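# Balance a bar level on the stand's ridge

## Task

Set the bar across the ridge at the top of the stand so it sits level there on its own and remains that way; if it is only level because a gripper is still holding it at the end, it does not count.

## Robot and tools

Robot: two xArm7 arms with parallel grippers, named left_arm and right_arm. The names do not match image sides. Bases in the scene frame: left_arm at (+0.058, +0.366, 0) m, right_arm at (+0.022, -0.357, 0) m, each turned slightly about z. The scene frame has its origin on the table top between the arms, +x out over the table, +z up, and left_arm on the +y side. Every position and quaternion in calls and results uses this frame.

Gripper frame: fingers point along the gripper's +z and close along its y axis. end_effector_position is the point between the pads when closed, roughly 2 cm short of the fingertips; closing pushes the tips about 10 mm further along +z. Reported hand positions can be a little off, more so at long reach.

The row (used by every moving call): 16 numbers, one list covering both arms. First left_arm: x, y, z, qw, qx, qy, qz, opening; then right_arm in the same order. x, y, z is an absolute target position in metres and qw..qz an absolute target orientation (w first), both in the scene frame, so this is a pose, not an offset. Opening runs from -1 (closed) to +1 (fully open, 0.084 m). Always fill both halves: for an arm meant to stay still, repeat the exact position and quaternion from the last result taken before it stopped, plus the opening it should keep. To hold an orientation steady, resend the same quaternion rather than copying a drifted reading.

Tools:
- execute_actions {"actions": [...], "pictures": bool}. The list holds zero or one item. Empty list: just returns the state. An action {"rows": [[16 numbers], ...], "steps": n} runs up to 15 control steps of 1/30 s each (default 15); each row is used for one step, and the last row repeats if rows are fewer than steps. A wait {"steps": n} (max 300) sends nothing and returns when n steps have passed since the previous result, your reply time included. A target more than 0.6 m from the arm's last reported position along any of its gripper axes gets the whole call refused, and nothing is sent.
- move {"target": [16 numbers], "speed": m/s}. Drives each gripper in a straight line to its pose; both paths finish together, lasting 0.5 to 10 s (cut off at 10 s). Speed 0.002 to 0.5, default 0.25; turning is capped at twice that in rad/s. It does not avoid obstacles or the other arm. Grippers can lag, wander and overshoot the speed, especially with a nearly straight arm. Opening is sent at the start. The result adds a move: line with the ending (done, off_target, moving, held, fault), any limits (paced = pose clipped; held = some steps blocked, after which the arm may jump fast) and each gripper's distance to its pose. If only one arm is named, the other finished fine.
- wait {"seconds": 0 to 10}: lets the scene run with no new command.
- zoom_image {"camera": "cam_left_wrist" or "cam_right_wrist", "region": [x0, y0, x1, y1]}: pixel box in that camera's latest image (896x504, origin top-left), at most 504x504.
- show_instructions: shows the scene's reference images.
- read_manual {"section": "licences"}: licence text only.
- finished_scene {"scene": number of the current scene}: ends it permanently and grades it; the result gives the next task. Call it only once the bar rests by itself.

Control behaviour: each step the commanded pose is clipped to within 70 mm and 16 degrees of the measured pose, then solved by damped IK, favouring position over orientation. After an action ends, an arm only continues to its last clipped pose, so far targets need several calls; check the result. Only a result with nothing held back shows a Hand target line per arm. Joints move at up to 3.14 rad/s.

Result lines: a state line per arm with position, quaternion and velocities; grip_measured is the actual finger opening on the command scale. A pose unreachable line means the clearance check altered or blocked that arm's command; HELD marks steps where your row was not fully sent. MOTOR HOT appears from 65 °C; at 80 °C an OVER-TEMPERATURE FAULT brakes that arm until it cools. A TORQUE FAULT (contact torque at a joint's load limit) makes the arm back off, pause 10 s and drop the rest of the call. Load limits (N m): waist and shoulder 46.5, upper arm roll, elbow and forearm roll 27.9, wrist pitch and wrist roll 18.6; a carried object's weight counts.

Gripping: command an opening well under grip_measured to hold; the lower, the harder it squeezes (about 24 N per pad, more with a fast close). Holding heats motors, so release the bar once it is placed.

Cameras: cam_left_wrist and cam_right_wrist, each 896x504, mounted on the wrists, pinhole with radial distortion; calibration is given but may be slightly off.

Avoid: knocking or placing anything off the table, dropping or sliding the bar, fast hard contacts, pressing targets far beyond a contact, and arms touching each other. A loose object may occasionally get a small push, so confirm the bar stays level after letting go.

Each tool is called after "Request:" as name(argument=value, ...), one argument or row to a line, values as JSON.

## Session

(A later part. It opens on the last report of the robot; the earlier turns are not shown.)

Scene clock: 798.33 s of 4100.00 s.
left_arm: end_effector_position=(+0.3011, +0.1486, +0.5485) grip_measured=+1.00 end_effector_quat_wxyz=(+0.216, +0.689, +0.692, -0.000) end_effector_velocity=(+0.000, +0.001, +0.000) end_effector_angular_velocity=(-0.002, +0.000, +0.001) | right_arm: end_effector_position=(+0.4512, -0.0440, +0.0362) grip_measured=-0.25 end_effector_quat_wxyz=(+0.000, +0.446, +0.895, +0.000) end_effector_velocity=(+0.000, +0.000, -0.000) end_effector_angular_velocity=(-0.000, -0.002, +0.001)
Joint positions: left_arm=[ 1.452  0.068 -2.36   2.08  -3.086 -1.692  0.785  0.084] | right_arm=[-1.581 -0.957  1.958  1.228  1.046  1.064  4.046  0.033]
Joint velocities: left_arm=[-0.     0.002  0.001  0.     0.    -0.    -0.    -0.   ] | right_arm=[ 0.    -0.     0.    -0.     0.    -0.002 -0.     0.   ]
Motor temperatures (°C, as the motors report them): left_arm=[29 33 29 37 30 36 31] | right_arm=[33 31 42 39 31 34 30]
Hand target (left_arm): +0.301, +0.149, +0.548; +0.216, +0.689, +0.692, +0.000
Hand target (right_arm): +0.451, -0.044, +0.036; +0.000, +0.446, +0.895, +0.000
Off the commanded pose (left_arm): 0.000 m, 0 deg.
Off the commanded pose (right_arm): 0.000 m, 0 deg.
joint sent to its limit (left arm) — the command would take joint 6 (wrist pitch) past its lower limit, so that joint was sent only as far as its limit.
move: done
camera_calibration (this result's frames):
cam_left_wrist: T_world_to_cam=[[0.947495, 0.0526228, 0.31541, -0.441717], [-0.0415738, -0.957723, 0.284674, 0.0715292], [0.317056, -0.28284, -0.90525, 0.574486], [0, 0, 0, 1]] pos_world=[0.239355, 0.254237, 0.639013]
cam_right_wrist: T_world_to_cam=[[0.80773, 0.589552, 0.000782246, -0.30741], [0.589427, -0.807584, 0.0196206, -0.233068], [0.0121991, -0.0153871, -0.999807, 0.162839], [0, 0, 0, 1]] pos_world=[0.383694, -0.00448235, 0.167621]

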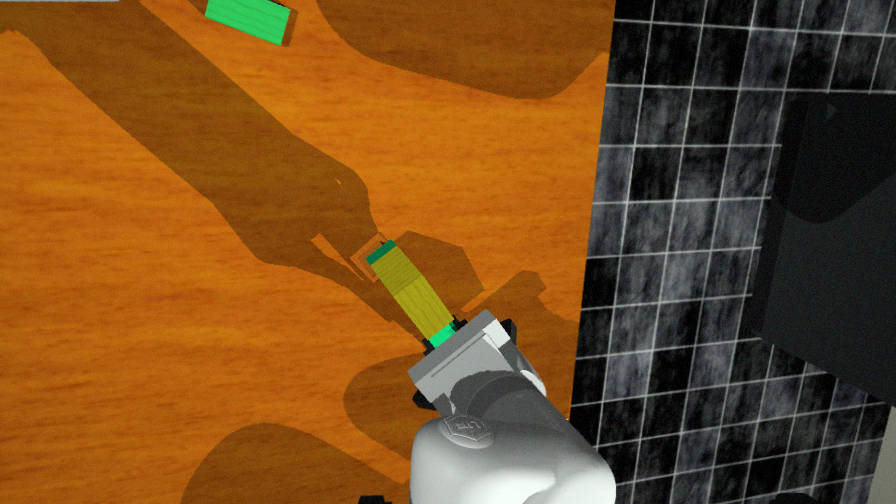

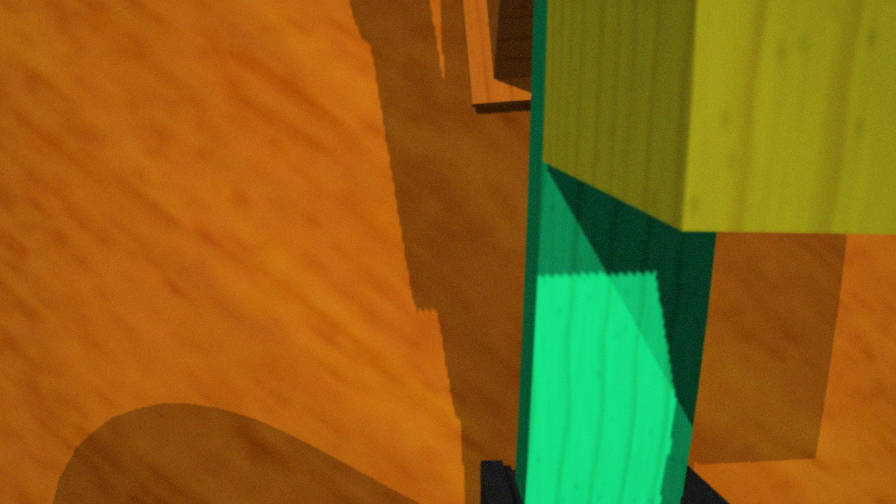

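Lift, move aside, lower to just above table and open wide, then regrasp.

Request:
move(
  target=[0.3011,0.1486,0.5485,0.216,0.689,0.692,0,1,0.451,-0.044,0.09,0,0.446,0.895,0,-0.8],
  speed=0.04,
)

Request:
move(
  target=[0.3011,0.1486,0.5485,0.216,0.689,0.692,0,1,0.37,-0.08,0.09,0,0.446,0.895,0,-0.8],
  speed=0.05,
)

Request:
move(
  target=[0.3011,0.1486,0.5485,0.216,0.689,0.692,0,1,0.37,-0.08,0.04,0,0.446,0.895,0,-0.8],
  speed=0.04,
)

Request:
move(
  target=[0.3011,0.1486,0.5485,0.216,0.689,0.692,0,1,0.37,-0.08,0.028,0,0.446,0.895,0,0.4],
  speed=0.02,
)

Request:
move(
  target=[0.3011,0.1486,0.5485,0.216,0.689,0.692,0,1,0.37,-0.08,0.028,0,0.446,0.895,0,-0.8],
)

Scene clock: 806.63 s of 4100.00 s.
left_arm: end_effector_position=(+0.3011, +0.1486, +0.5485) grip_measured=+1.00 end_effector_quat_wxyz=(+0.216, +0.689, +0.692, +0.000) end_effector_velocity=(-0.000, -0.000, +0.000) end_effector_angular_velocity=(-0.001, -0.000, -0.002) | right_arm: end_effector_position=(+0.4509, -0.0441, +0.0898) grip_measured=-0.25 end_effector_quat_wxyz=(+0.000, +0.446, +0.895, -0.000) end_effector_velocity=(-0.000, +0.000, +0.001) end_effector_angular_velocity=(-0.002, +0.000, +0.001)
Joint positions: left_arm=[ 1.452  0.068 -2.36   2.08  -3.086 -1.692  0.785  0.084] | right_arm=[-1.529 -0.886  1.856  1.242  0.952  1.148  4.088  0.033]
Joint velocities: left_arm=[-0.     0.001 -0.002  0.    -0.     0.    -0.    -0.   ] | right_arm=[ 0.002  0.001 -0.002  0.001 -0.003  0.002  0.002 -0.   ]
Motor temperatures (°C, as the motors report them): left_arm=[29 33 29 37 30 36 31] | right_arm=[33 31 42 39 31 34 30]
Hand target (left_arm): +0.301, +0.149, +0.548; +0.216, +0.689, +0.692, +0.000
Hand target (right_arm): +0.451, -0.044, +0.090; +0.000, +0.446, +0.895, -0.000
Off the commanded pose (left_arm): 0.000 m, 0 deg.
Off the commanded pose (right_arm): 0.000 m, 0 deg.
joint sent to its limit (left arm) — the command would take joint 6 (wrist pitch) past its lower limit, so that joint was sent only as far as its limit.
After step 90, 3.63 s passed at rest.
move: done
camera_calibration (this result's frames):
cam_left_wrist: T_world_to_cam=[[0.947495, 0.0526233, 0.31541, -0.441718], [-0.0415732, -0.957723, 0.284673, 0.0715292], [0.317056, -0.282839, -0.90525, 0.574486], [0, 0, 0, 1]] pos_world=[0.239355, 0.254237, 0.639013]
cam_right_wrist: T_world_to_cam=[[0.80762, 0.589703, 0.0000006246, -0.307022], [0.589589, -0.807464, 0.0196416, -0.23407], [0.0115832, -0.0158626, -0.999807, 0.216739], [0, 0, 0, 1]] pos_world=[0.383452, -0.00451296, 0.221294]

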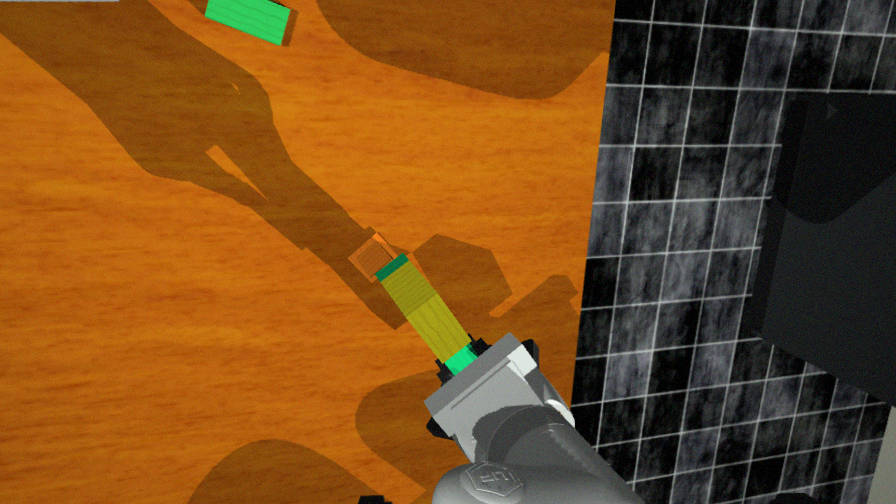

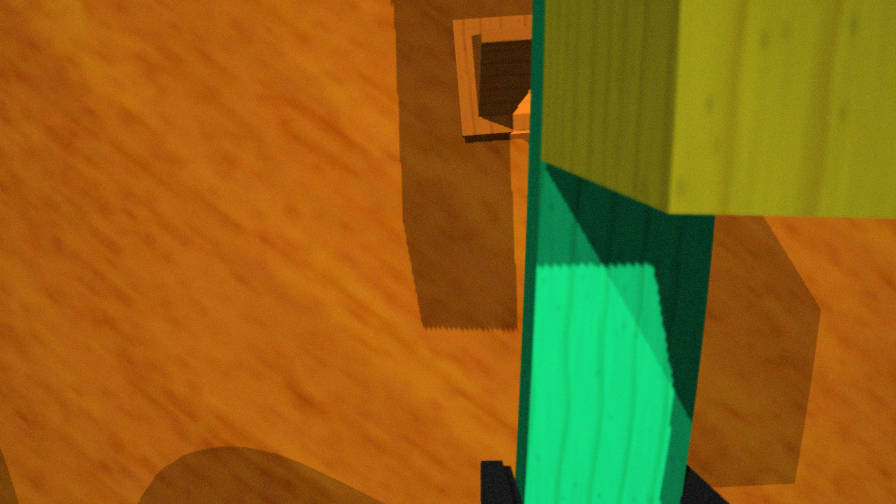

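Scene clock: 808.73 s of 4100.00 s.
left_arm: end_effector_position=(+0.3011, +0.1486, +0.5485) grip_measured=+1.00 end_effector_quat_wxyz=(+0.216, +0.689, +0.692, -0.000) end_effector_velocity=(+0.000, +0.001, +0.000) end_effector_angular_velocity=(-0.000, +0.000, +0.002) | right_arm: end_effector_position=(+0.3702, -0.0797, +0.0901) grip_measured=-0.25 end_effector_quat_wxyz=(+0.000, +0.446, +0.895, +0.000) end_effector_velocity=(-0.001, -0.001, +0.001) end_effector_angular_velocity=(+0.001, -0.002, -0.001)
Joint positions: left_arm=[ 1.453  0.068 -2.36   2.08  -3.086 -1.692  0.785  0.084] | right_arm=[-1.175 -0.787  1.667  0.901  0.944  1.057  4.071  0.033]
Joint velocities: left_arm=[ 0.001  0.     0.     0.    -0.    -0.     0.     0.   ] | right_arm=[ 0.007  0.002 -0.006 -0.007  0.    -0.003 -0.    -0.   ]
Motor temperatures (°C, as the motors report them): left_arm=[29 33 29 37 30 36 31] | right_arm=[33 31 42 39 31 34 30]
Hand target (left_arm): +0.301, +0.149, +0.548; +0.216, +0.689, +0.692, +0.000
Hand target (right_arm): +0.370, -0.080, +0.090; +0.000, +0.446, +0.895, +0.000
Off the commanded pose (left_arm): 0.000 m, 0 deg.
Off the commanded pose (right_arm): 0.000 m, 0 deg.
joint sent to its limit (left arm) — the command would take joint 6 (wrist pitch) past its lower limit, so that joint was sent only as far as its limit.
move: done
camera_calibration (this result's frames):
cam_left_wrist: T_world_to_cam=[[0.947495, 0.0526231, 0.31541, -0.441717], [-0.0415733, -0.957723, 0.284673, 0.0715292], [0.317056, -0.282839, -0.90525, 0.574486], [0, 0, 0, 1]] pos_world=[0.239355, 0.254237, 0.639013]
cam_right_wrist: T_world_to_cam=[[0.807784, 0.589478, 0.000514688, -0.221], [0.589359, -0.807638, 0.0194198, -0.215133], [0.0118632, -0.0153837, -0.999811, 0.217274], [0, 0, 0, 1]] pos_world=[0.302733, -0.0401319, 0.221524]

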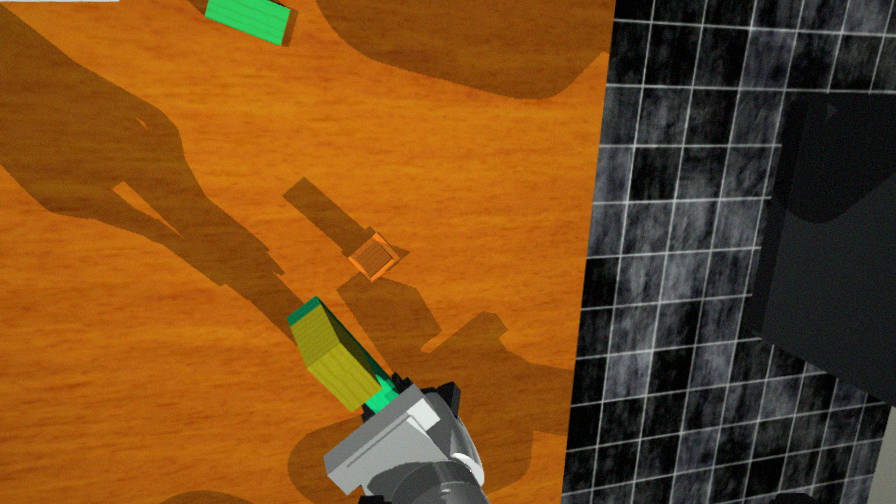

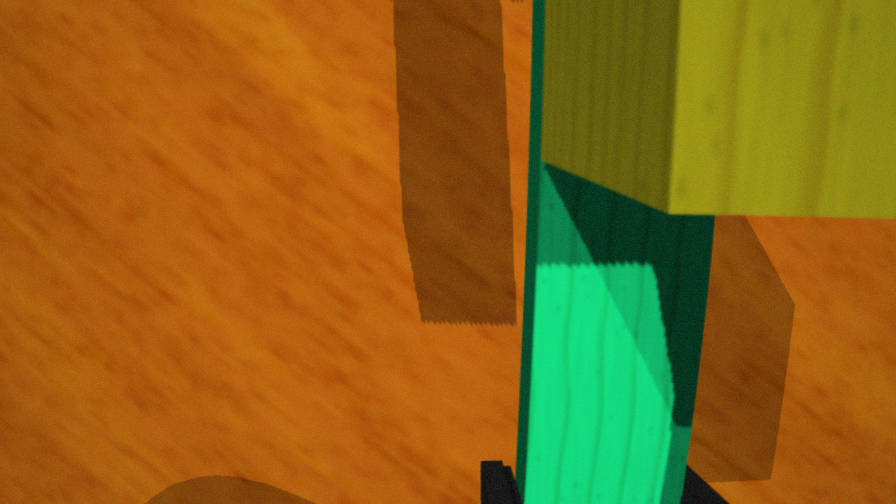

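Scene clock: 810.33 s of 4100.00 s.
left_arm: end_effector_position=(+0.3011, +0.1486, +0.5485) grip_measured=+1.00 end_effector_quat_wxyz=(+0.216, +0.689, +0.692, +0.000) end_effector_velocity=(+0.000, +0.000, +0.000) end_effector_angular_velocity=(-0.000, -0.000, +0.000) | right_arm: end_effector_position=(+0.3701, -0.0799, +0.0401) grip_measured=-0.25 end_effector_quat_wxyz=(-0.000, +0.446, +0.895, +0.000) end_effector_velocity=(-0.001, +0.001, -0.001) end_effector_angular_velocity=(+0.002, +0.004, -0.000)
Joint positions: left_arm=[ 1.453  0.068 -2.361  2.08  -3.086 -1.692  0.785  0.084] | right_arm=[-1.269 -0.833  1.822  0.887  1.056  0.967  4.015  0.033]
Joint velocities: left_arm=[ 0.  0.  0.  0. -0.  0.  0.  0.] | right_arm=[-0.003 -0.     0.005  0.001  0.004  0.001 -0.001  0.   ]
Motor temperatures (°C, as the motors report them): left_arm=[29 33 29 37 30 36 31] | right_arm=[33 31 42 39 31 34 30]
Hand target (left_arm): +0.301, +0.149, +0.548; +0.216, +0.689, +0.692, +0.000
Hand target (right_arm): +0.370, -0.080, +0.040; -0.000, +0.446, +0.895, +0.000
Off the commanded pose (left_arm): 0.000 m, 0 deg.
Off the commanded pose (right_arm): 0.000 m, 0 deg.
joint sent to its limit (left arm) — the command would take joint 6 (wrist pitch) past its lower limit, so that joint was sent only as far as its limit.
move: done
camera_calibration (this result's frames):
cam_left_wrist: T_world_to_cam=[[0.947495, 0.0526236, 0.31541, -0.441717], [-0.0415726, -0.957723, 0.284673, 0.0715293], [0.317056, -0.282839, -0.90525, 0.574486], [0, 0, 0, 1]] pos_world=[0.239355, 0.254237, 0.639013]
cam_right_wrist: T_world_to_cam=[[0.807676, 0.589627, 0.000420282, -0.220687], [0.589511, -0.807531, 0.0192538, -0.214332], [0.011692, -0.0153031, -0.999815, 0.167367], [0, 0, 0, 1]] pos_world=[0.302638, -0.0403953, 0.171555]

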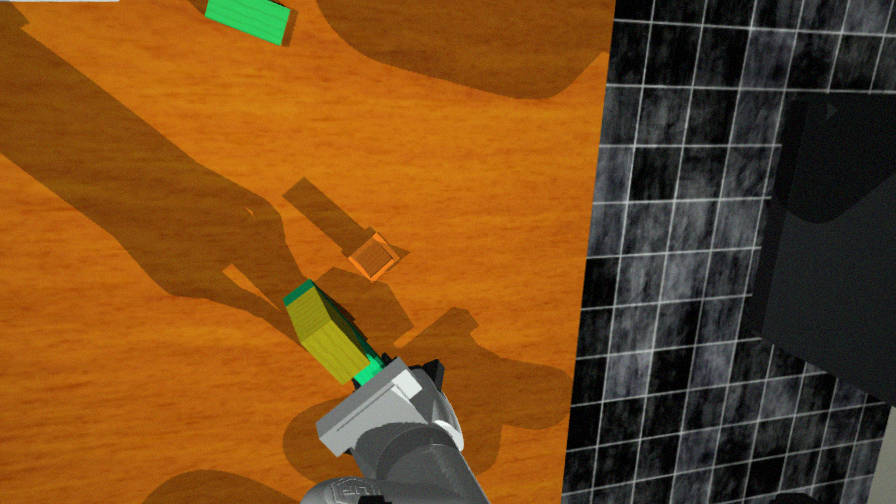

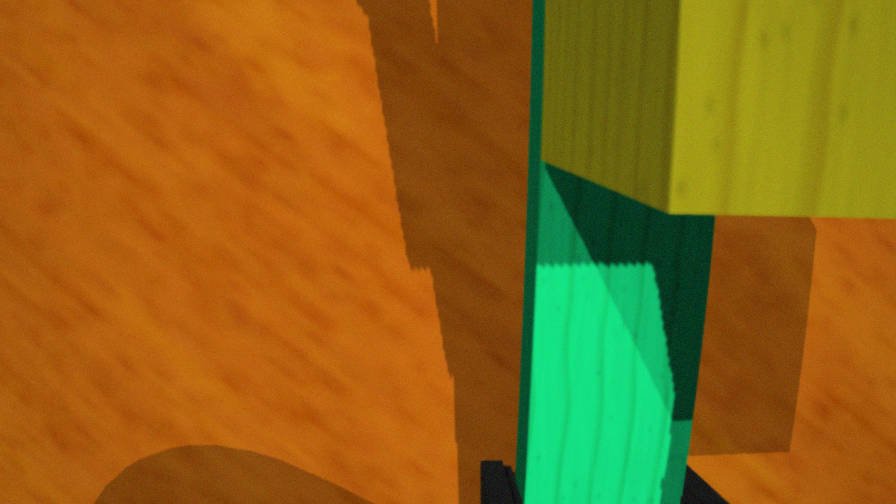

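Scene clock: 811.20 s of 4100.00 s.
left_arm: end_effector_position=(+0.3011, +0.1486, +0.5485) grip_measured=+1.00 end_effector_quat_wxyz=(+0.216, +0.689, +0.692, +0.000) end_effector_velocity=(+0.000, +0.000, -0.000) end_effector_angular_velocity=(+0.000, +0.000, +0.001) | right_arm: end_effector_position=(+0.3700, -0.0800, +0.0281) grip_measured=+0.39 end_effector_quat_wxyz=(-0.000, +0.446, +0.895, +0.000) end_effector_velocity=(+0.000, +0.000, -0.001) end_effector_angular_velocity=(+0.000, -0.001, -0.000)
Joint positions: left_arm=[ 1.453  0.068 -2.361  2.08  -3.086 -1.692  0.785  0.084] | right_arm=[-1.292 -0.847  1.859  0.888  1.085  0.948  4.001  0.061]
Joint velocities: left_arm=[ 0.001  0.    -0.001 -0.     0.     0.    -0.     0.   ] | right_arm=[-0.003 -0.002  0.004  0.001  0.003 -0.002 -0.001  0.   ]
Motor temperatures (°C, as the motors report them): left_arm=[29 33 29 37 30 36 31] | right_arm=[33 31 42 39 31 34 30]
Hand target (left_arm): +0.301, +0.149, +0.548; +0.216, +0.689, +0.692, +0.000
Hand target (right_arm): +0.370, -0.080, +0.028; -0.000, +0.446, +0.895, +0.000
Off the commanded pose (left_arm): 0.000 m, 0 deg.
Off the commanded pose (right_arm): 0.000 m, 0 deg.
joint sent to its limit (left arm) — the command would take joint 6 (wrist pitch) past its lower limit, so that joint was sent only as far as its limit.
move: done
camera_calibration (this result's frames):
cam_left_wrist: T_world_to_cam=[[0.947495, 0.0526233, 0.315409, -0.441717], [-0.0415726, -0.957723, 0.284673, 0.0715297], [0.317055, -0.282838, -0.90525, 0.574486], [0, 0, 0, 1]] pos_world=[0.239355, 0.254237, 0.639013]
cam_right_wrist: T_world_to_cam=[[0.807663, 0.589644, 0.000266214, -0.220559], [0.589528, -0.807514, 0.0194276, -0.214139], [0.0116703, -0.015534, -0.999811, 0.15538], [0, 0, 0, 1]] pos_world=[0.302566, -0.0404556, 0.15957]

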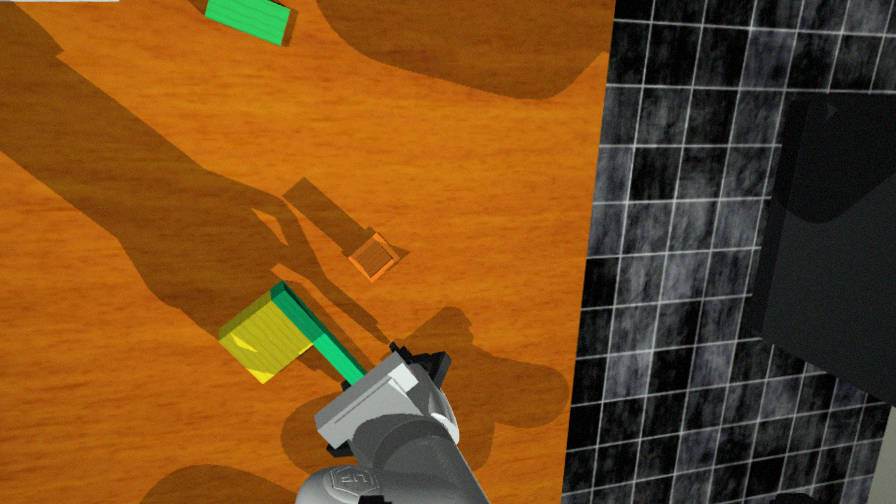

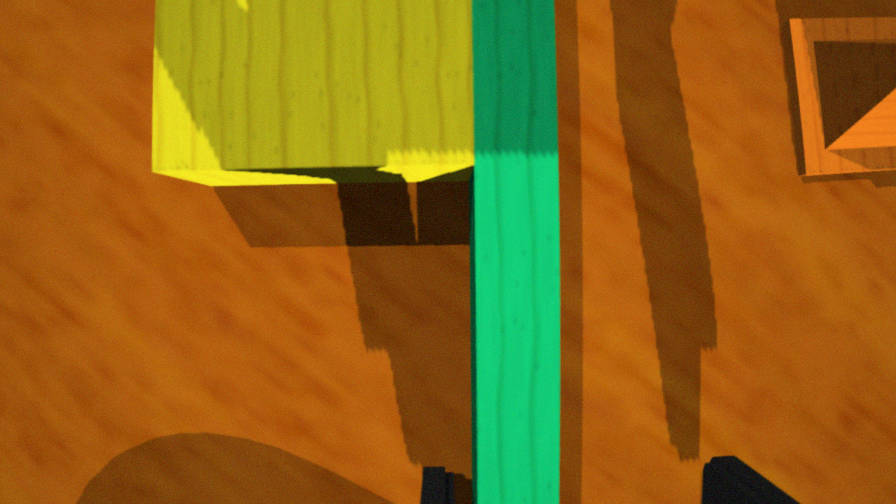

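Scene clock: 811.90 s of 4100.00 s.
left_arm: end_effector_position=(+0.3011, +0.1486, +0.5485) grip_measured=+1.00 end_effector_quat_wxyz=(+0.216, +0.689, +0.692, +0.000) end_effector_velocity=(-0.000, -0.000, -0.000) end_effector_angular_velocity=(+0.001, -0.000, -0.000) | right_arm: end_effector_position=(+0.3701, -0.0799, +0.0281) grip_measured=-0.63 end_effector_quat_wxyz=(+0.000, +0.446, +0.895, +0.000) end_effector_velocity=(-0.001, +0.000, -0.001) end_effector_angular_velocity=(-0.001, +0.003, +0.001)
Joint positions: left_arm=[ 1.453  0.068 -2.361  2.08  -3.086 -1.692  0.785  0.084] | right_arm=[-1.293 -0.847  1.859  0.888  1.085  0.948  4.     0.016]
Joint velocities: left_arm=[ 0.001 -0.001 -0.     0.     0.    -0.     0.001  0.   ] | right_arm=[ 0.    -0.     0.001 -0.    -0.001  0.003  0.001 -0.   ]
Motor temperatures (°C, as the motors report them): left_arm=[29 33 29 37 30 36 31] | right_arm=[33 31 42 39 31 34 30]
Hand target (left_arm): +0.301, +0.149, +0.548; +0.216, +0.689, +0.692, +0.000
Hand target (right_arm): +0.370, -0.080, +0.028; -0.000, +0.446, +0.895, -0.000
Off the commanded pose (left_arm): 0.000 m, 0 deg.
Off the commanded pose (right_arm): 0.000 m, 0 deg.
joint sent to its limit (left arm) — the command would take joint 6 (wrist pitch) past its lower limit, so that joint was sent only as far as its limit.
move: done
camera_calibration (this result's frames):
cam_left_wrist: T_world_to_cam=[[0.947495, 0.0526231, 0.31541, -0.441717], [-0.041573, -0.957723, 0.284673, 0.0715295], [0.317055, -0.282839, -0.90525, 0.574486], [0, 0, 0, 1]] pos_world=[0.239355, 0.254237, 0.639013]
cam_right_wrist: T_world_to_cam=[[0.807639, 0.589677, 0.000585939, -0.220666], [0.589557, -0.807493, 0.0194193, -0.214137], [0.0119242, -0.0153383, -0.999811, 0.155308], [0, 0, 0, 1]] pos_world=[0.302613, -0.0404104, 0.159566]

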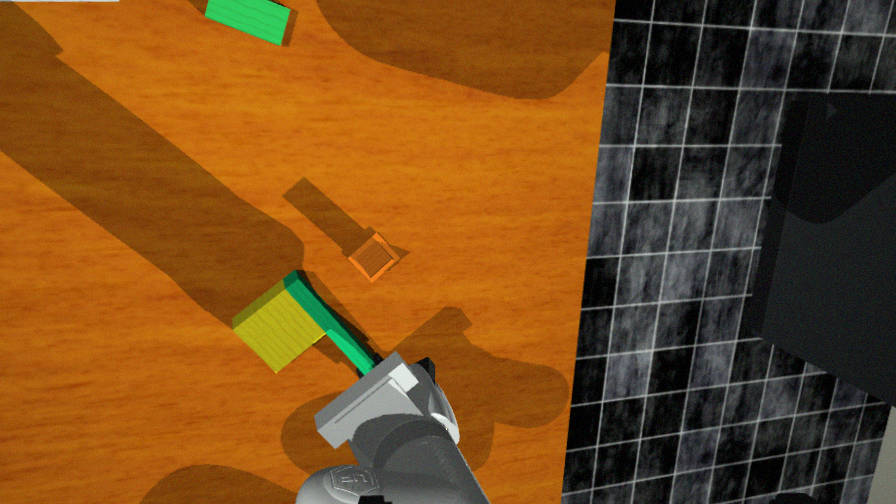

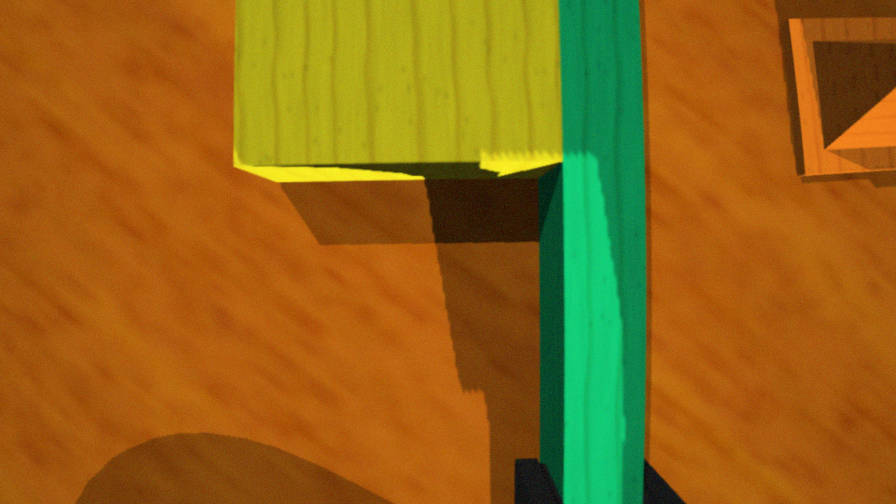

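Request:
move(
  target=[0.3011,0.1486,0.5485,0.216,0.689,0.692,0,1,0.37,-0.08,0.1,0,0.446,0.895,0,1],
  speed=0.05,
)

Request:
move(
  target=[0.3011,0.1486,0.5485,0.216,0.689,0.692,0,1,0.241,-0.0166,0.12,0,-0.317,0.948,0,1],
  speed=0.08,
)

Scene clock: 833.13 s of 4100.00 s.
left_arm: end_effector_position=(+0.3011, +0.1486, +0.5485) grip_measured=+1.00 end_effector_quat_wxyz=(+0.216, +0.689, +0.692, +0.000) end_effector_velocity=(-0.000, -0.000, +0.000) end_effector_angular_velocity=(-0.001, +0.000, -0.000) | right_arm: end_effector_position=(+0.3699, -0.0801, +0.0999) grip_measured=+1.00 end_effector_quat_wxyz=(+0.000, +0.446, +0.895, -0.000) end_effector_velocity=(-0.001, -0.000, +0.001) end_effector_angular_velocity=(+0.000, +0.003, -0.002)
Joint positions: left_arm=[ 1.453  0.068 -2.361  2.08  -3.086 -1.692  0.785  0.084] | right_arm=[-1.156 -0.778  1.636  0.905  0.921  1.074  4.082  0.084]
Joint velocities: left_arm=[-0.     0.    -0.     0.    -0.     0.    -0.001 -0.   ] | right_arm=[ 0.003  0.002 -0.005  0.    -0.003  0.005  0.003 -0.   ]
Motor temperatures (°C, as the motors report them): left_arm=[29 33 29 37 30 36 31] | right_arm=[33 31 41 38 31 34 30]
Hand target (left_arm): +0.301, +0.149, +0.548; +0.216, +0.689, +0.692, +0.000
Hand target (right_arm): +0.370, -0.080, +0.100; +0.000, +0.446, +0.895, -0.000
Off the commanded pose (left_arm): 0.000 m, 0 deg.
Off the commanded pose (right_arm): 0.000 m, 0 deg.
joint sent to its limit (left arm) — the command would take joint 6 (wrist pitch) past its lower limit, so that joint was sent only as far as its limit.
After step 90, 16.47 s passed at rest.
move: done
camera_calibration (this result's frames):
cam_left_wrist: T_world_to_cam=[[0.947496, 0.0526229, 0.315409, -0.441717], [-0.0415729, -0.957723, 0.284673, 0.0715297], [0.317055, -0.282838, -0.905251, 0.574487], [0, 0, 0, 1]] pos_world=[0.239355, 0.254237, 0.639013]
cam_right_wrist: T_world_to_cam=[[0.807631, 0.589688, 0.000101613, -0.220378], [0.589571, -0.807474, 0.0197809, -0.215647], [0.0117466, -0.0159158, -0.999804, 0.227111], [0, 0, 0, 1]] pos_world=[0.302456, -0.0405605, 0.231355]

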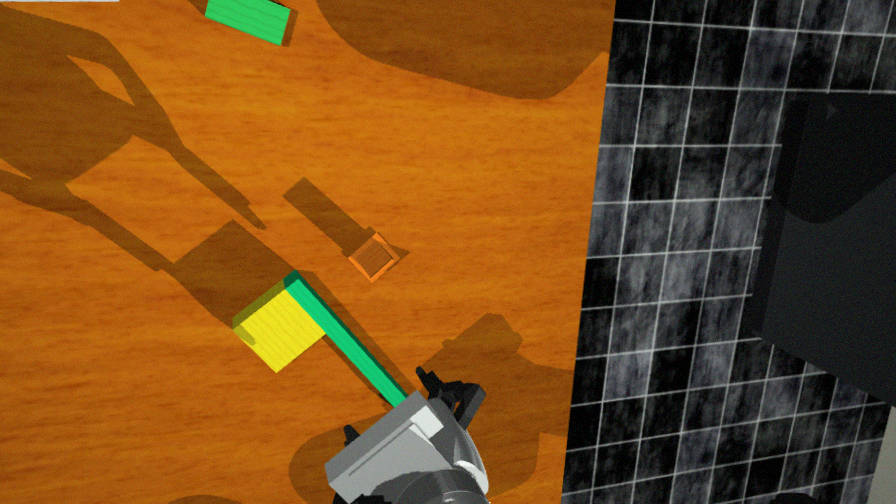

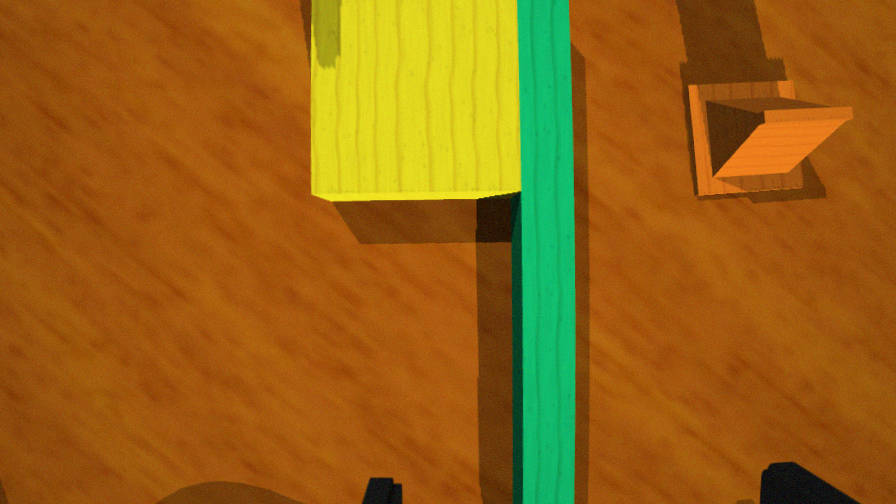

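Scene clock: 843.27 s of 4100.00 s.
left_arm: end_effector_position=(+0.3011, +0.1486, +0.5485) grip_measured=+1.00 end_effector_quat_wxyz=(+0.216, +0.689, +0.692, -0.000) end_effector_velocity=(-0.001, -0.000, +0.000) end_effector_angular_velocity=(-0.001, +0.000, -0.003) | right_arm: end_effector_position=(+0.2410, -0.0161, +0.1202) grip_measured=+1.00 end_effector_quat_wxyz=(-0.000, -0.316, +0.949, +0.001) end_effector_velocity=(+0.000, -0.001, +0.000) end_effector_angular_velocity=(-0.000, -0.001, +0.004)
Joint positions: left_arm=[ 1.454  0.068 -2.361  2.08  -3.086 -1.692  0.785  0.084] | right_arm=[-0.557 -0.51   1.439  0.748  0.648  0.932  3.006  0.084]
Joint velocities: left_arm=[-0.     0.001 -0.002 -0.    -0.    -0.    -0.    -0.   ] | right_arm=[ 0.003  0.    -0.004 -0.001 -0.002 -0.001 -0.004  0.   ]
Motor temperatures (°C, as the motors report them): left_arm=[29 33 29 37 30 36 31] | right_arm=[33 31 40 39 31 34 30]
Hand target (left_arm): +0.301, +0.149, +0.548; +0.216, +0.689, +0.692, -0.000
Hand target (right_arm): +0.241, -0.016, +0.120; +0.000, -0.317, +0.948, +0.001
Off the commanded pose (left_arm): 0.000 m, 0 deg.
Off the commanded pose (right_arm): 0.000 m, 0 deg.
joint sent to its limit (left arm) — the command would take joint 6 (wrist pitch) past its lower limit, so that joint was sent only as far as its limit.
move: done
camera_calibration (this result's frames):
cam_left_wrist: T_world_to_cam=[[0.947496, 0.0526229, 0.315408, -0.441717], [-0.0415721, -0.957723, 0.284671, 0.0715301], [0.317054, -0.282837, -0.905251, 0.574487], [0, 0, 0, 1]] pos_world=[0.239355, 0.254237, 0.639014]
cam_right_wrist: T_world_to_cam=[[-0.587953, 0.808894, 0.00127625, 0.185748], [0.808751, 0.587818, 0.0197804, -0.118699], [0.01525, 0.0126621, -0.999804, 0.249538], [0, 0, 0, 1]] pos_world=[0.201404, -0.0836372, 0.2516]

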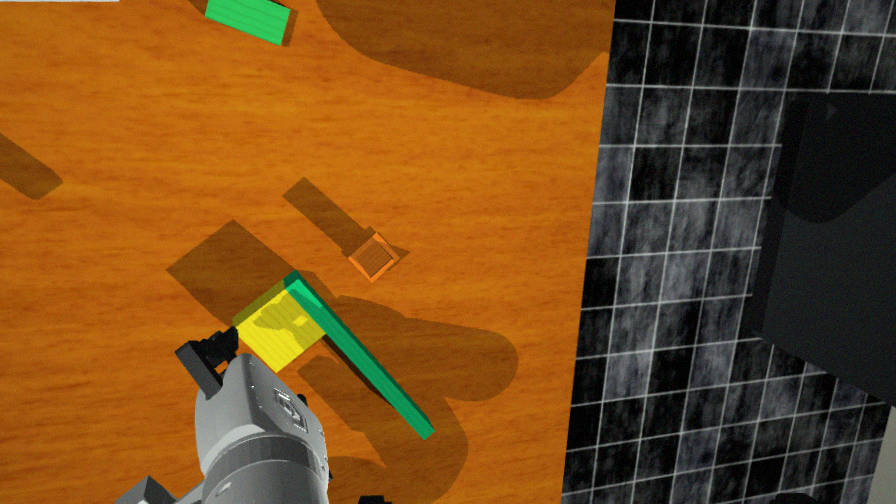

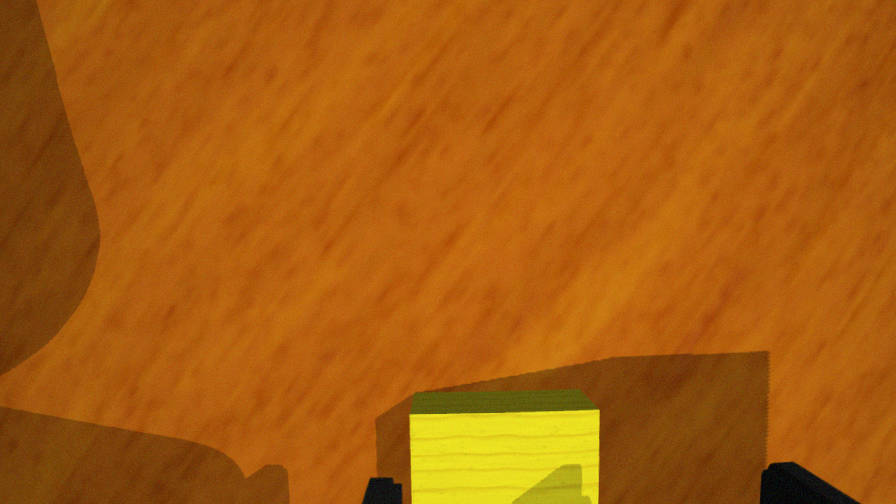

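Request:
move(
  target=[0.3011,0.1486,0.5485,0.216,0.689,0.692,0,1,0.249,-0.0265,0.022,0,-0.317,0.948,0,1],
  speed=0.05,
)

Request:
move(
  target=[0.3011,0.1486,0.5485,0.216,0.689,0.692,0,1,0.249,-0.0265,0.022,0,-0.317,0.948,0,0.2],
)

Request:
move(
  target=[0.3011,0.1486,0.5485,0.216,0.689,0.692,0,1,0.249,-0.0265,0.14,0,-0.317,0.948,0,0.2],
  speed=0.03,
)

Scene clock: 853.57 s of 4100.00 s.
left_arm: end_effector_position=(+0.3011, +0.1486, +0.5485) grip_measured=+1.00 end_effector_quat_wxyz=(+0.216, +0.689, +0.692, +0.000) end_effector_velocity=(-0.000, -0.000, +0.000) end_effector_angular_velocity=(-0.001, +0.000, -0.001) | right_arm: end_effector_position=(+0.2491, -0.0263, +0.0219) grip_measured=+1.00 end_effector_quat_wxyz=(-0.000, -0.317, +0.948, +0.000) end_effector_velocity=(-0.000, +0.001, -0.001) end_effector_angular_velocity=(+0.002, +0.000, +0.002)
Joint positions: left_arm=[ 1.454  0.068 -2.361  2.08  -3.086 -1.692  0.785  0.084] | right_arm=[-0.985 -0.54   1.947  0.699  0.866  0.679  2.843  0.084]
Joint velocities: left_arm=[-0.     0.001 -0.001  0.    -0.    -0.    -0.     0.   ] | right_arm=[-0.006 -0.002  0.008  0.001  0.007 -0.003 -0.006  0.   ]
Motor temperatures (°C, as the motors report them): left_arm=[29 33 29 37 30 36 31] | right_arm=[33 31 39 40 31 34 30]
Hand target (left_arm): +0.301, +0.149, +0.548; +0.216, +0.689, +0.692, +0.000
Hand target (right_arm): +0.249, -0.026, +0.022; -0.000, -0.317, +0.948, +0.000
Off the commanded pose (left_arm): 0.000 m, 0 deg.
Off the commanded pose (right_arm): 0.000 m, 0 deg.
joint sent to its limit (left arm) — the command would take joint 6 (wrist pitch) past its lower limit, so that joint was sent only as far as its limit.
After step 90, 4.93 s passed at rest.
move: done
camera_calibration (this result's frames):
cam_left_wrist: T_world_to_cam=[[0.947496, 0.0526226, 0.315408, -0.441717], [-0.0415723, -0.957723, 0.284671, 0.0715302], [0.317054, -0.282837, -0.905251, 0.574487], [0, 0, 0, 1]] pos_world=[0.239355, 0.254237, 0.639014]
cam_right_wrist: T_world_to_cam=[[-0.588952, 0.808168, 0.000502027, 0.199047], [0.80802, 0.588832, 0.0194776, -0.117064], [0.0154456, 0.011877, -0.99981, 0.151238], [0, 0, 0, 1]] pos_world=[0.209483, -0.0937288, 0.153389]

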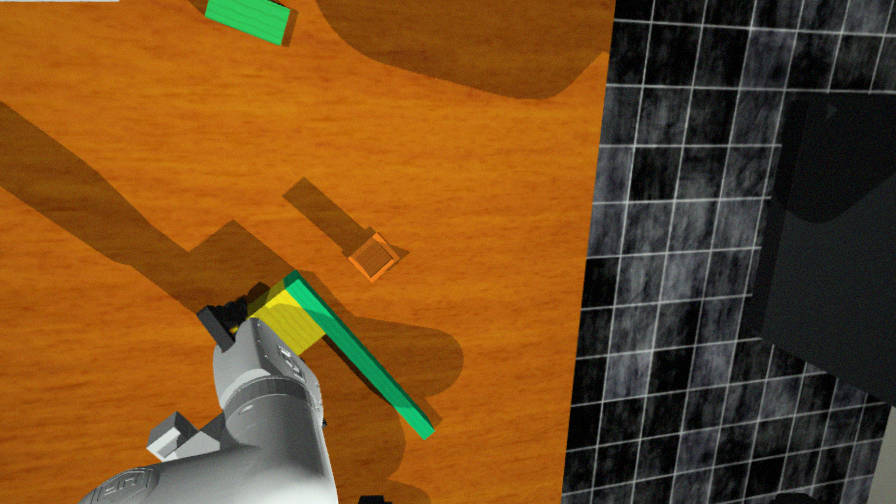

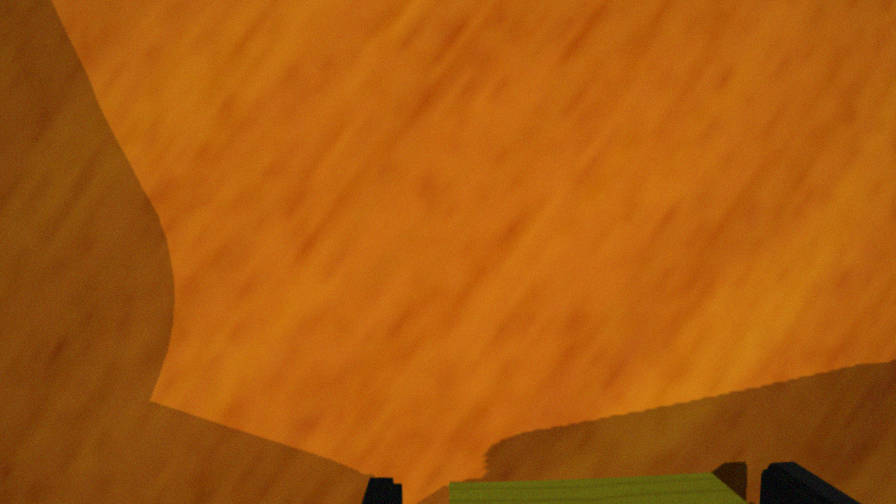

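Scene clock: 854.27 s of 4100.00 s.
left_arm: end_effector_position=(+0.3011, +0.1486, +0.5485) grip_measured=+1.00 end_effector_quat_wxyz=(+0.216, +0.689, +0.692, +0.000) end_effector_velocity=(+0.000, +0.000, +0.000) end_effector_angular_velocity=(-0.000, -0.000, +0.001) | right_arm: end_effector_position=(+0.2490, -0.0264, +0.0220) grip_measured=+0.52 end_effector_quat_wxyz=(+0.000, -0.317, +0.948, +0.000) end_effector_velocity=(-0.000, -0.000, -0.000) end_effector_angular_velocity=(-0.002, +0.000, +0.001)
Joint positions: left_arm=[ 1.454  0.068 -2.361  2.08  -3.086 -1.692  0.785  0.084] | right_arm=[-0.984 -0.54   1.946  0.699  0.866  0.679  2.843  0.066]
Joint velocities: left_arm=[ 0.001 -0.    -0.     0.    -0.     0.    -0.    -0.   ] | right_arm=[ 0.    -0.001  0.001 -0.    -0.001  0.001 -0.     0.   ]
Motor temperatures (°C, as the motors report them): left_arm=[29 33 29 37 30 36 31] | right_arm=[33 31 39 40 31 34 30]
Hand target (left_arm): +0.301, +0.149, +0.548; +0.216, +0.689, +0.692, +0.000
Hand target (right_arm): +0.249, -0.026, +0.022; +0.000, -0.317, +0.948, +0.000
Off the commanded pose (left_arm): 0.000 m, 0 deg.
Off the commanded pose (right_arm): 0.000 m, 0 deg.
joint sent to its limit (left arm) — the command would take joint 6 (wrist pitch) past its lower limit, so that joint was sent only as far as its limit.
move: done
camera_calibration (this result's frames):
cam_left_wrist: T_world_to_cam=[[0.947496, 0.0526227, 0.315408, -0.441717], [-0.0415723, -0.957723, 0.284671, 0.0715302], [0.317054, -0.282837, -0.905251, 0.574488], [0, 0, 0, 1]] pos_world=[0.239355, 0.254237, 0.639014]
cam_right_wrist: T_world_to_cam=[[-0.589067, 0.808084, 0.000340005, 0.199164], [0.807933, 0.588949, 0.0195605, -0.116914], [0.0156063, 0.0117971, -0.999809, 0.151288], [0, 0, 0, 1]] pos_world=[0.209419, -0.0938697, 0.153478]

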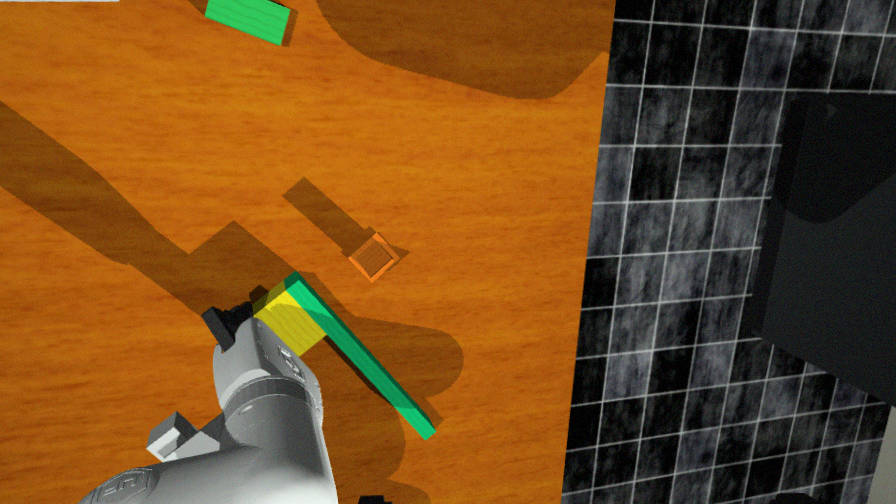

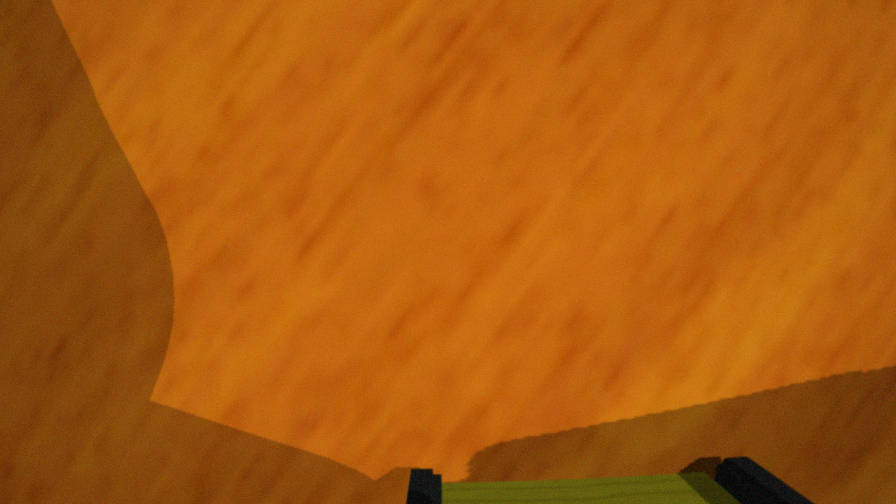

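Scene clock: 858.50 s of 4100.00 s.
left_arm: end_effector_position=(+0.3011, +0.1486, +0.5485) grip_measured=+1.00 end_effector_quat_wxyz=(+0.216, +0.689, +0.692, -0.000) end_effector_velocity=(-0.000, -0.000, -0.000) end_effector_angular_velocity=(+0.002, +0.001, -0.000) | right_arm: end_effector_position=(+0.2489, -0.0267, +0.1401) grip_measured=+0.52 end_effector_quat_wxyz=(+0.000, -0.317, +0.948, -0.000) end_effector_velocity=(-0.000, -0.001, +0.001) end_effector_angular_velocity=(-0.001, +0.001, -0.001)
Joint positions: left_arm=[ 1.454  0.068 -2.362  2.08  -3.086 -1.692  0.785  0.084] | right_arm=[-0.505 -0.529  1.333  0.756  0.625  0.992  2.983  0.066]
Joint velocities: left_arm=[ 0.001 -0.002 -0.001 -0.    -0.    -0.001  0.    -0.   ] | right_arm=[ 0.004 -0.003 -0.007  0.001 -0.001  0.006 -0.    -0.   ]
Motor temperatures (°C, as the motors report them): left_arm=[29 33 29 37 30 36 31] | right_arm=[33 31 39 40 31 34 30]
Hand target (left_arm): +0.301, +0.149, +0.548; +0.216, +0.689, +0.692, +0.000
Hand target (right_arm): +0.249, -0.027, +0.140; +0.000, -0.317, +0.948, -0.000
Off the commanded pose (left_arm): 0.000 m, 0 deg.
Off the commanded pose (right_arm): 0.000 m, 0 deg.
joint sent to its limit (left arm) — the command would take joint 6 (wrist pitch) past its lower limit, so that joint was sent only as far as its limit.
move: done
camera_calibration (this result's frames):
cam_left_wrist: T_world_to_cam=[[0.947496, 0.0526222, 0.315407, -0.441716], [-0.0415724, -0.957723, 0.284671, 0.0715305], [0.317053, -0.282837, -0.905252, 0.574488], [0, 0, 0, 1]] pos_world=[0.239355, 0.254237, 0.639014]
cam_right_wrist: T_world_to_cam=[[-0.589141, 0.80803, -0.000121322, 0.199399], [0.807874, 0.58903, 0.0195873, -0.118966], [0.0158986, 0.0114417, -0.999808, 0.269267], [0, 0, 0, 1]] pos_world=[0.209302, -0.0941265, 0.27157]

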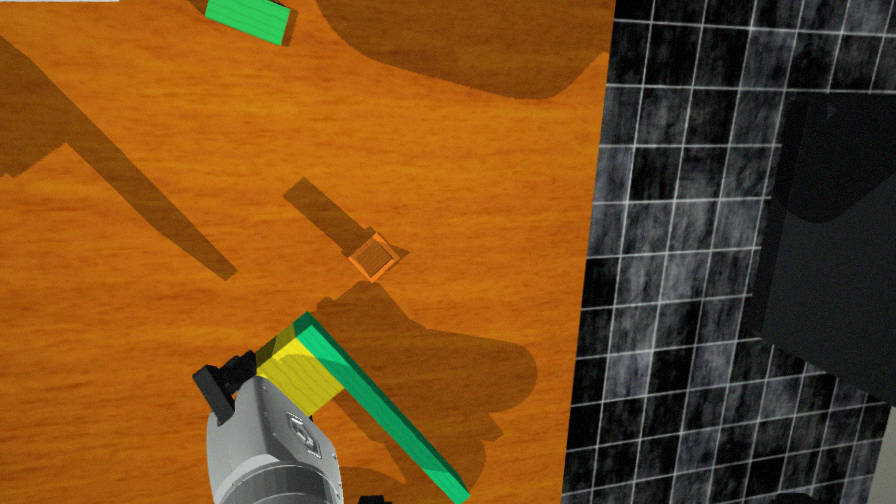

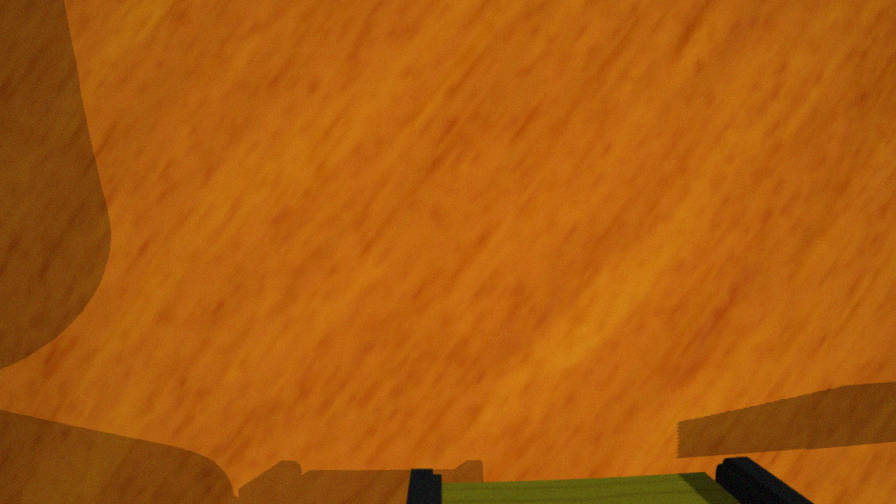

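Request:
execute_actions(
  actions=[],
)

Scene clock: 871.30 s of 4100.00 s.
left_arm: end_effector_position=(+0.3011, +0.1486, +0.5485) grip_measured=+1.00 end_effector_quat_wxyz=(+0.216, +0.689, +0.692, -0.000) end_effector_velocity=(+0.000, -0.000, -0.000) end_effector_angular_velocity=(+0.002, -0.000, +0.000) | right_arm: end_effector_position=(+0.2489, -0.0267, +0.1403) grip_measured=+0.52 end_effector_quat_wxyz=(+0.000, -0.317, +0.948, -0.000) end_effector_velocity=(+0.001, -0.001, +0.000) end_effector_angular_velocity=(-0.001, -0.001, -0.001)
Joint positions: left_arm=[ 1.454  0.068 -2.362  2.08  -3.086 -1.692  0.785  0.084] | right_arm=[-0.504 -0.529  1.333  0.756  0.625  0.993  2.983  0.066]
Joint velocities: left_arm=[-0.    -0.002  0.001 -0.     0.    -0.     0.     0.   ] | right_arm=[-0.001 -0.001 -0.001  0.    -0.002  0.001  0.    -0.   ]
Motor temperatures (°C, as the motors report them): left_arm=[29 33 29 37 30 36 31] | right_arm=[33 30 38 41 31 35 30]
Hand target (left_arm): +0.301, +0.149, +0.548; +0.216, +0.689, +0.692, +0.000
Hand target (right_arm): +0.249, -0.027, +0.140; +0.000, -0.317, +0.948, -0.000
Off the commanded pose (left_arm): 0.000 m, 0 deg.
Off the commanded pose (right_arm): 0.000 m, 0 deg.
Steps of this call (steps 1 to 90: nothing new was sent; then 9.80 s passed at rest). Readings (end_effector_position):
1: left_arm (+0.3011, +0.1486, +0.5485) | right_arm (+0.2489, -0.0268, +0.1401)
2: left_arm (+0.3011, +0.1486, +0.5485) | right_arm (+0.2489, -0.0268, +0.1402)
4: left_arm (+0.3011, +0.1486, +0.5485) | right_arm (+0.2489, -0.0268, +0.1402)
8: left_arm (+0.3011, +0.1486, +0.5485) | right_arm (+0.2489, -0.0267, +0.1403)
90: the state above
camera_calibration (this result's frames):
cam_left_wrist: T_world_to_cam=[[0.947496, 0.0526224, 0.315407, -0.441716], [-0.0415722, -0.957723, 0.284671, 0.0715303], [0.317053, -0.282837, -0.905252, 0.574488], [0, 0, 0, 1]] pos_world=[0.239355, 0.254237, 0.639014]
cam_right_wrist: T_world_to_cam=[[-0.589146, 0.808027, -0.000106168, 0.199393], [0.807868, 0.589033, 0.0197247, -0.119016], [0.0160007, 0.011535, -0.999805, 0.269428], [0, 0, 0, 1]] pos_world=[0.209309, -0.0941182, 0.271744]

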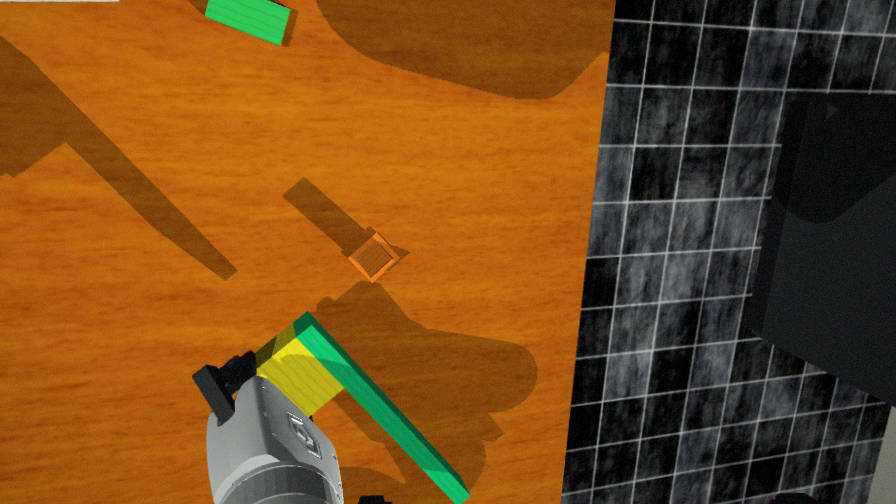

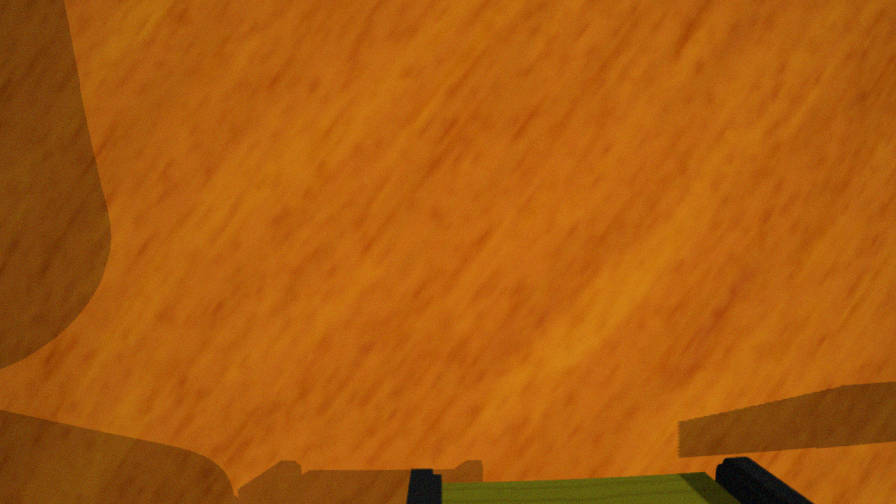

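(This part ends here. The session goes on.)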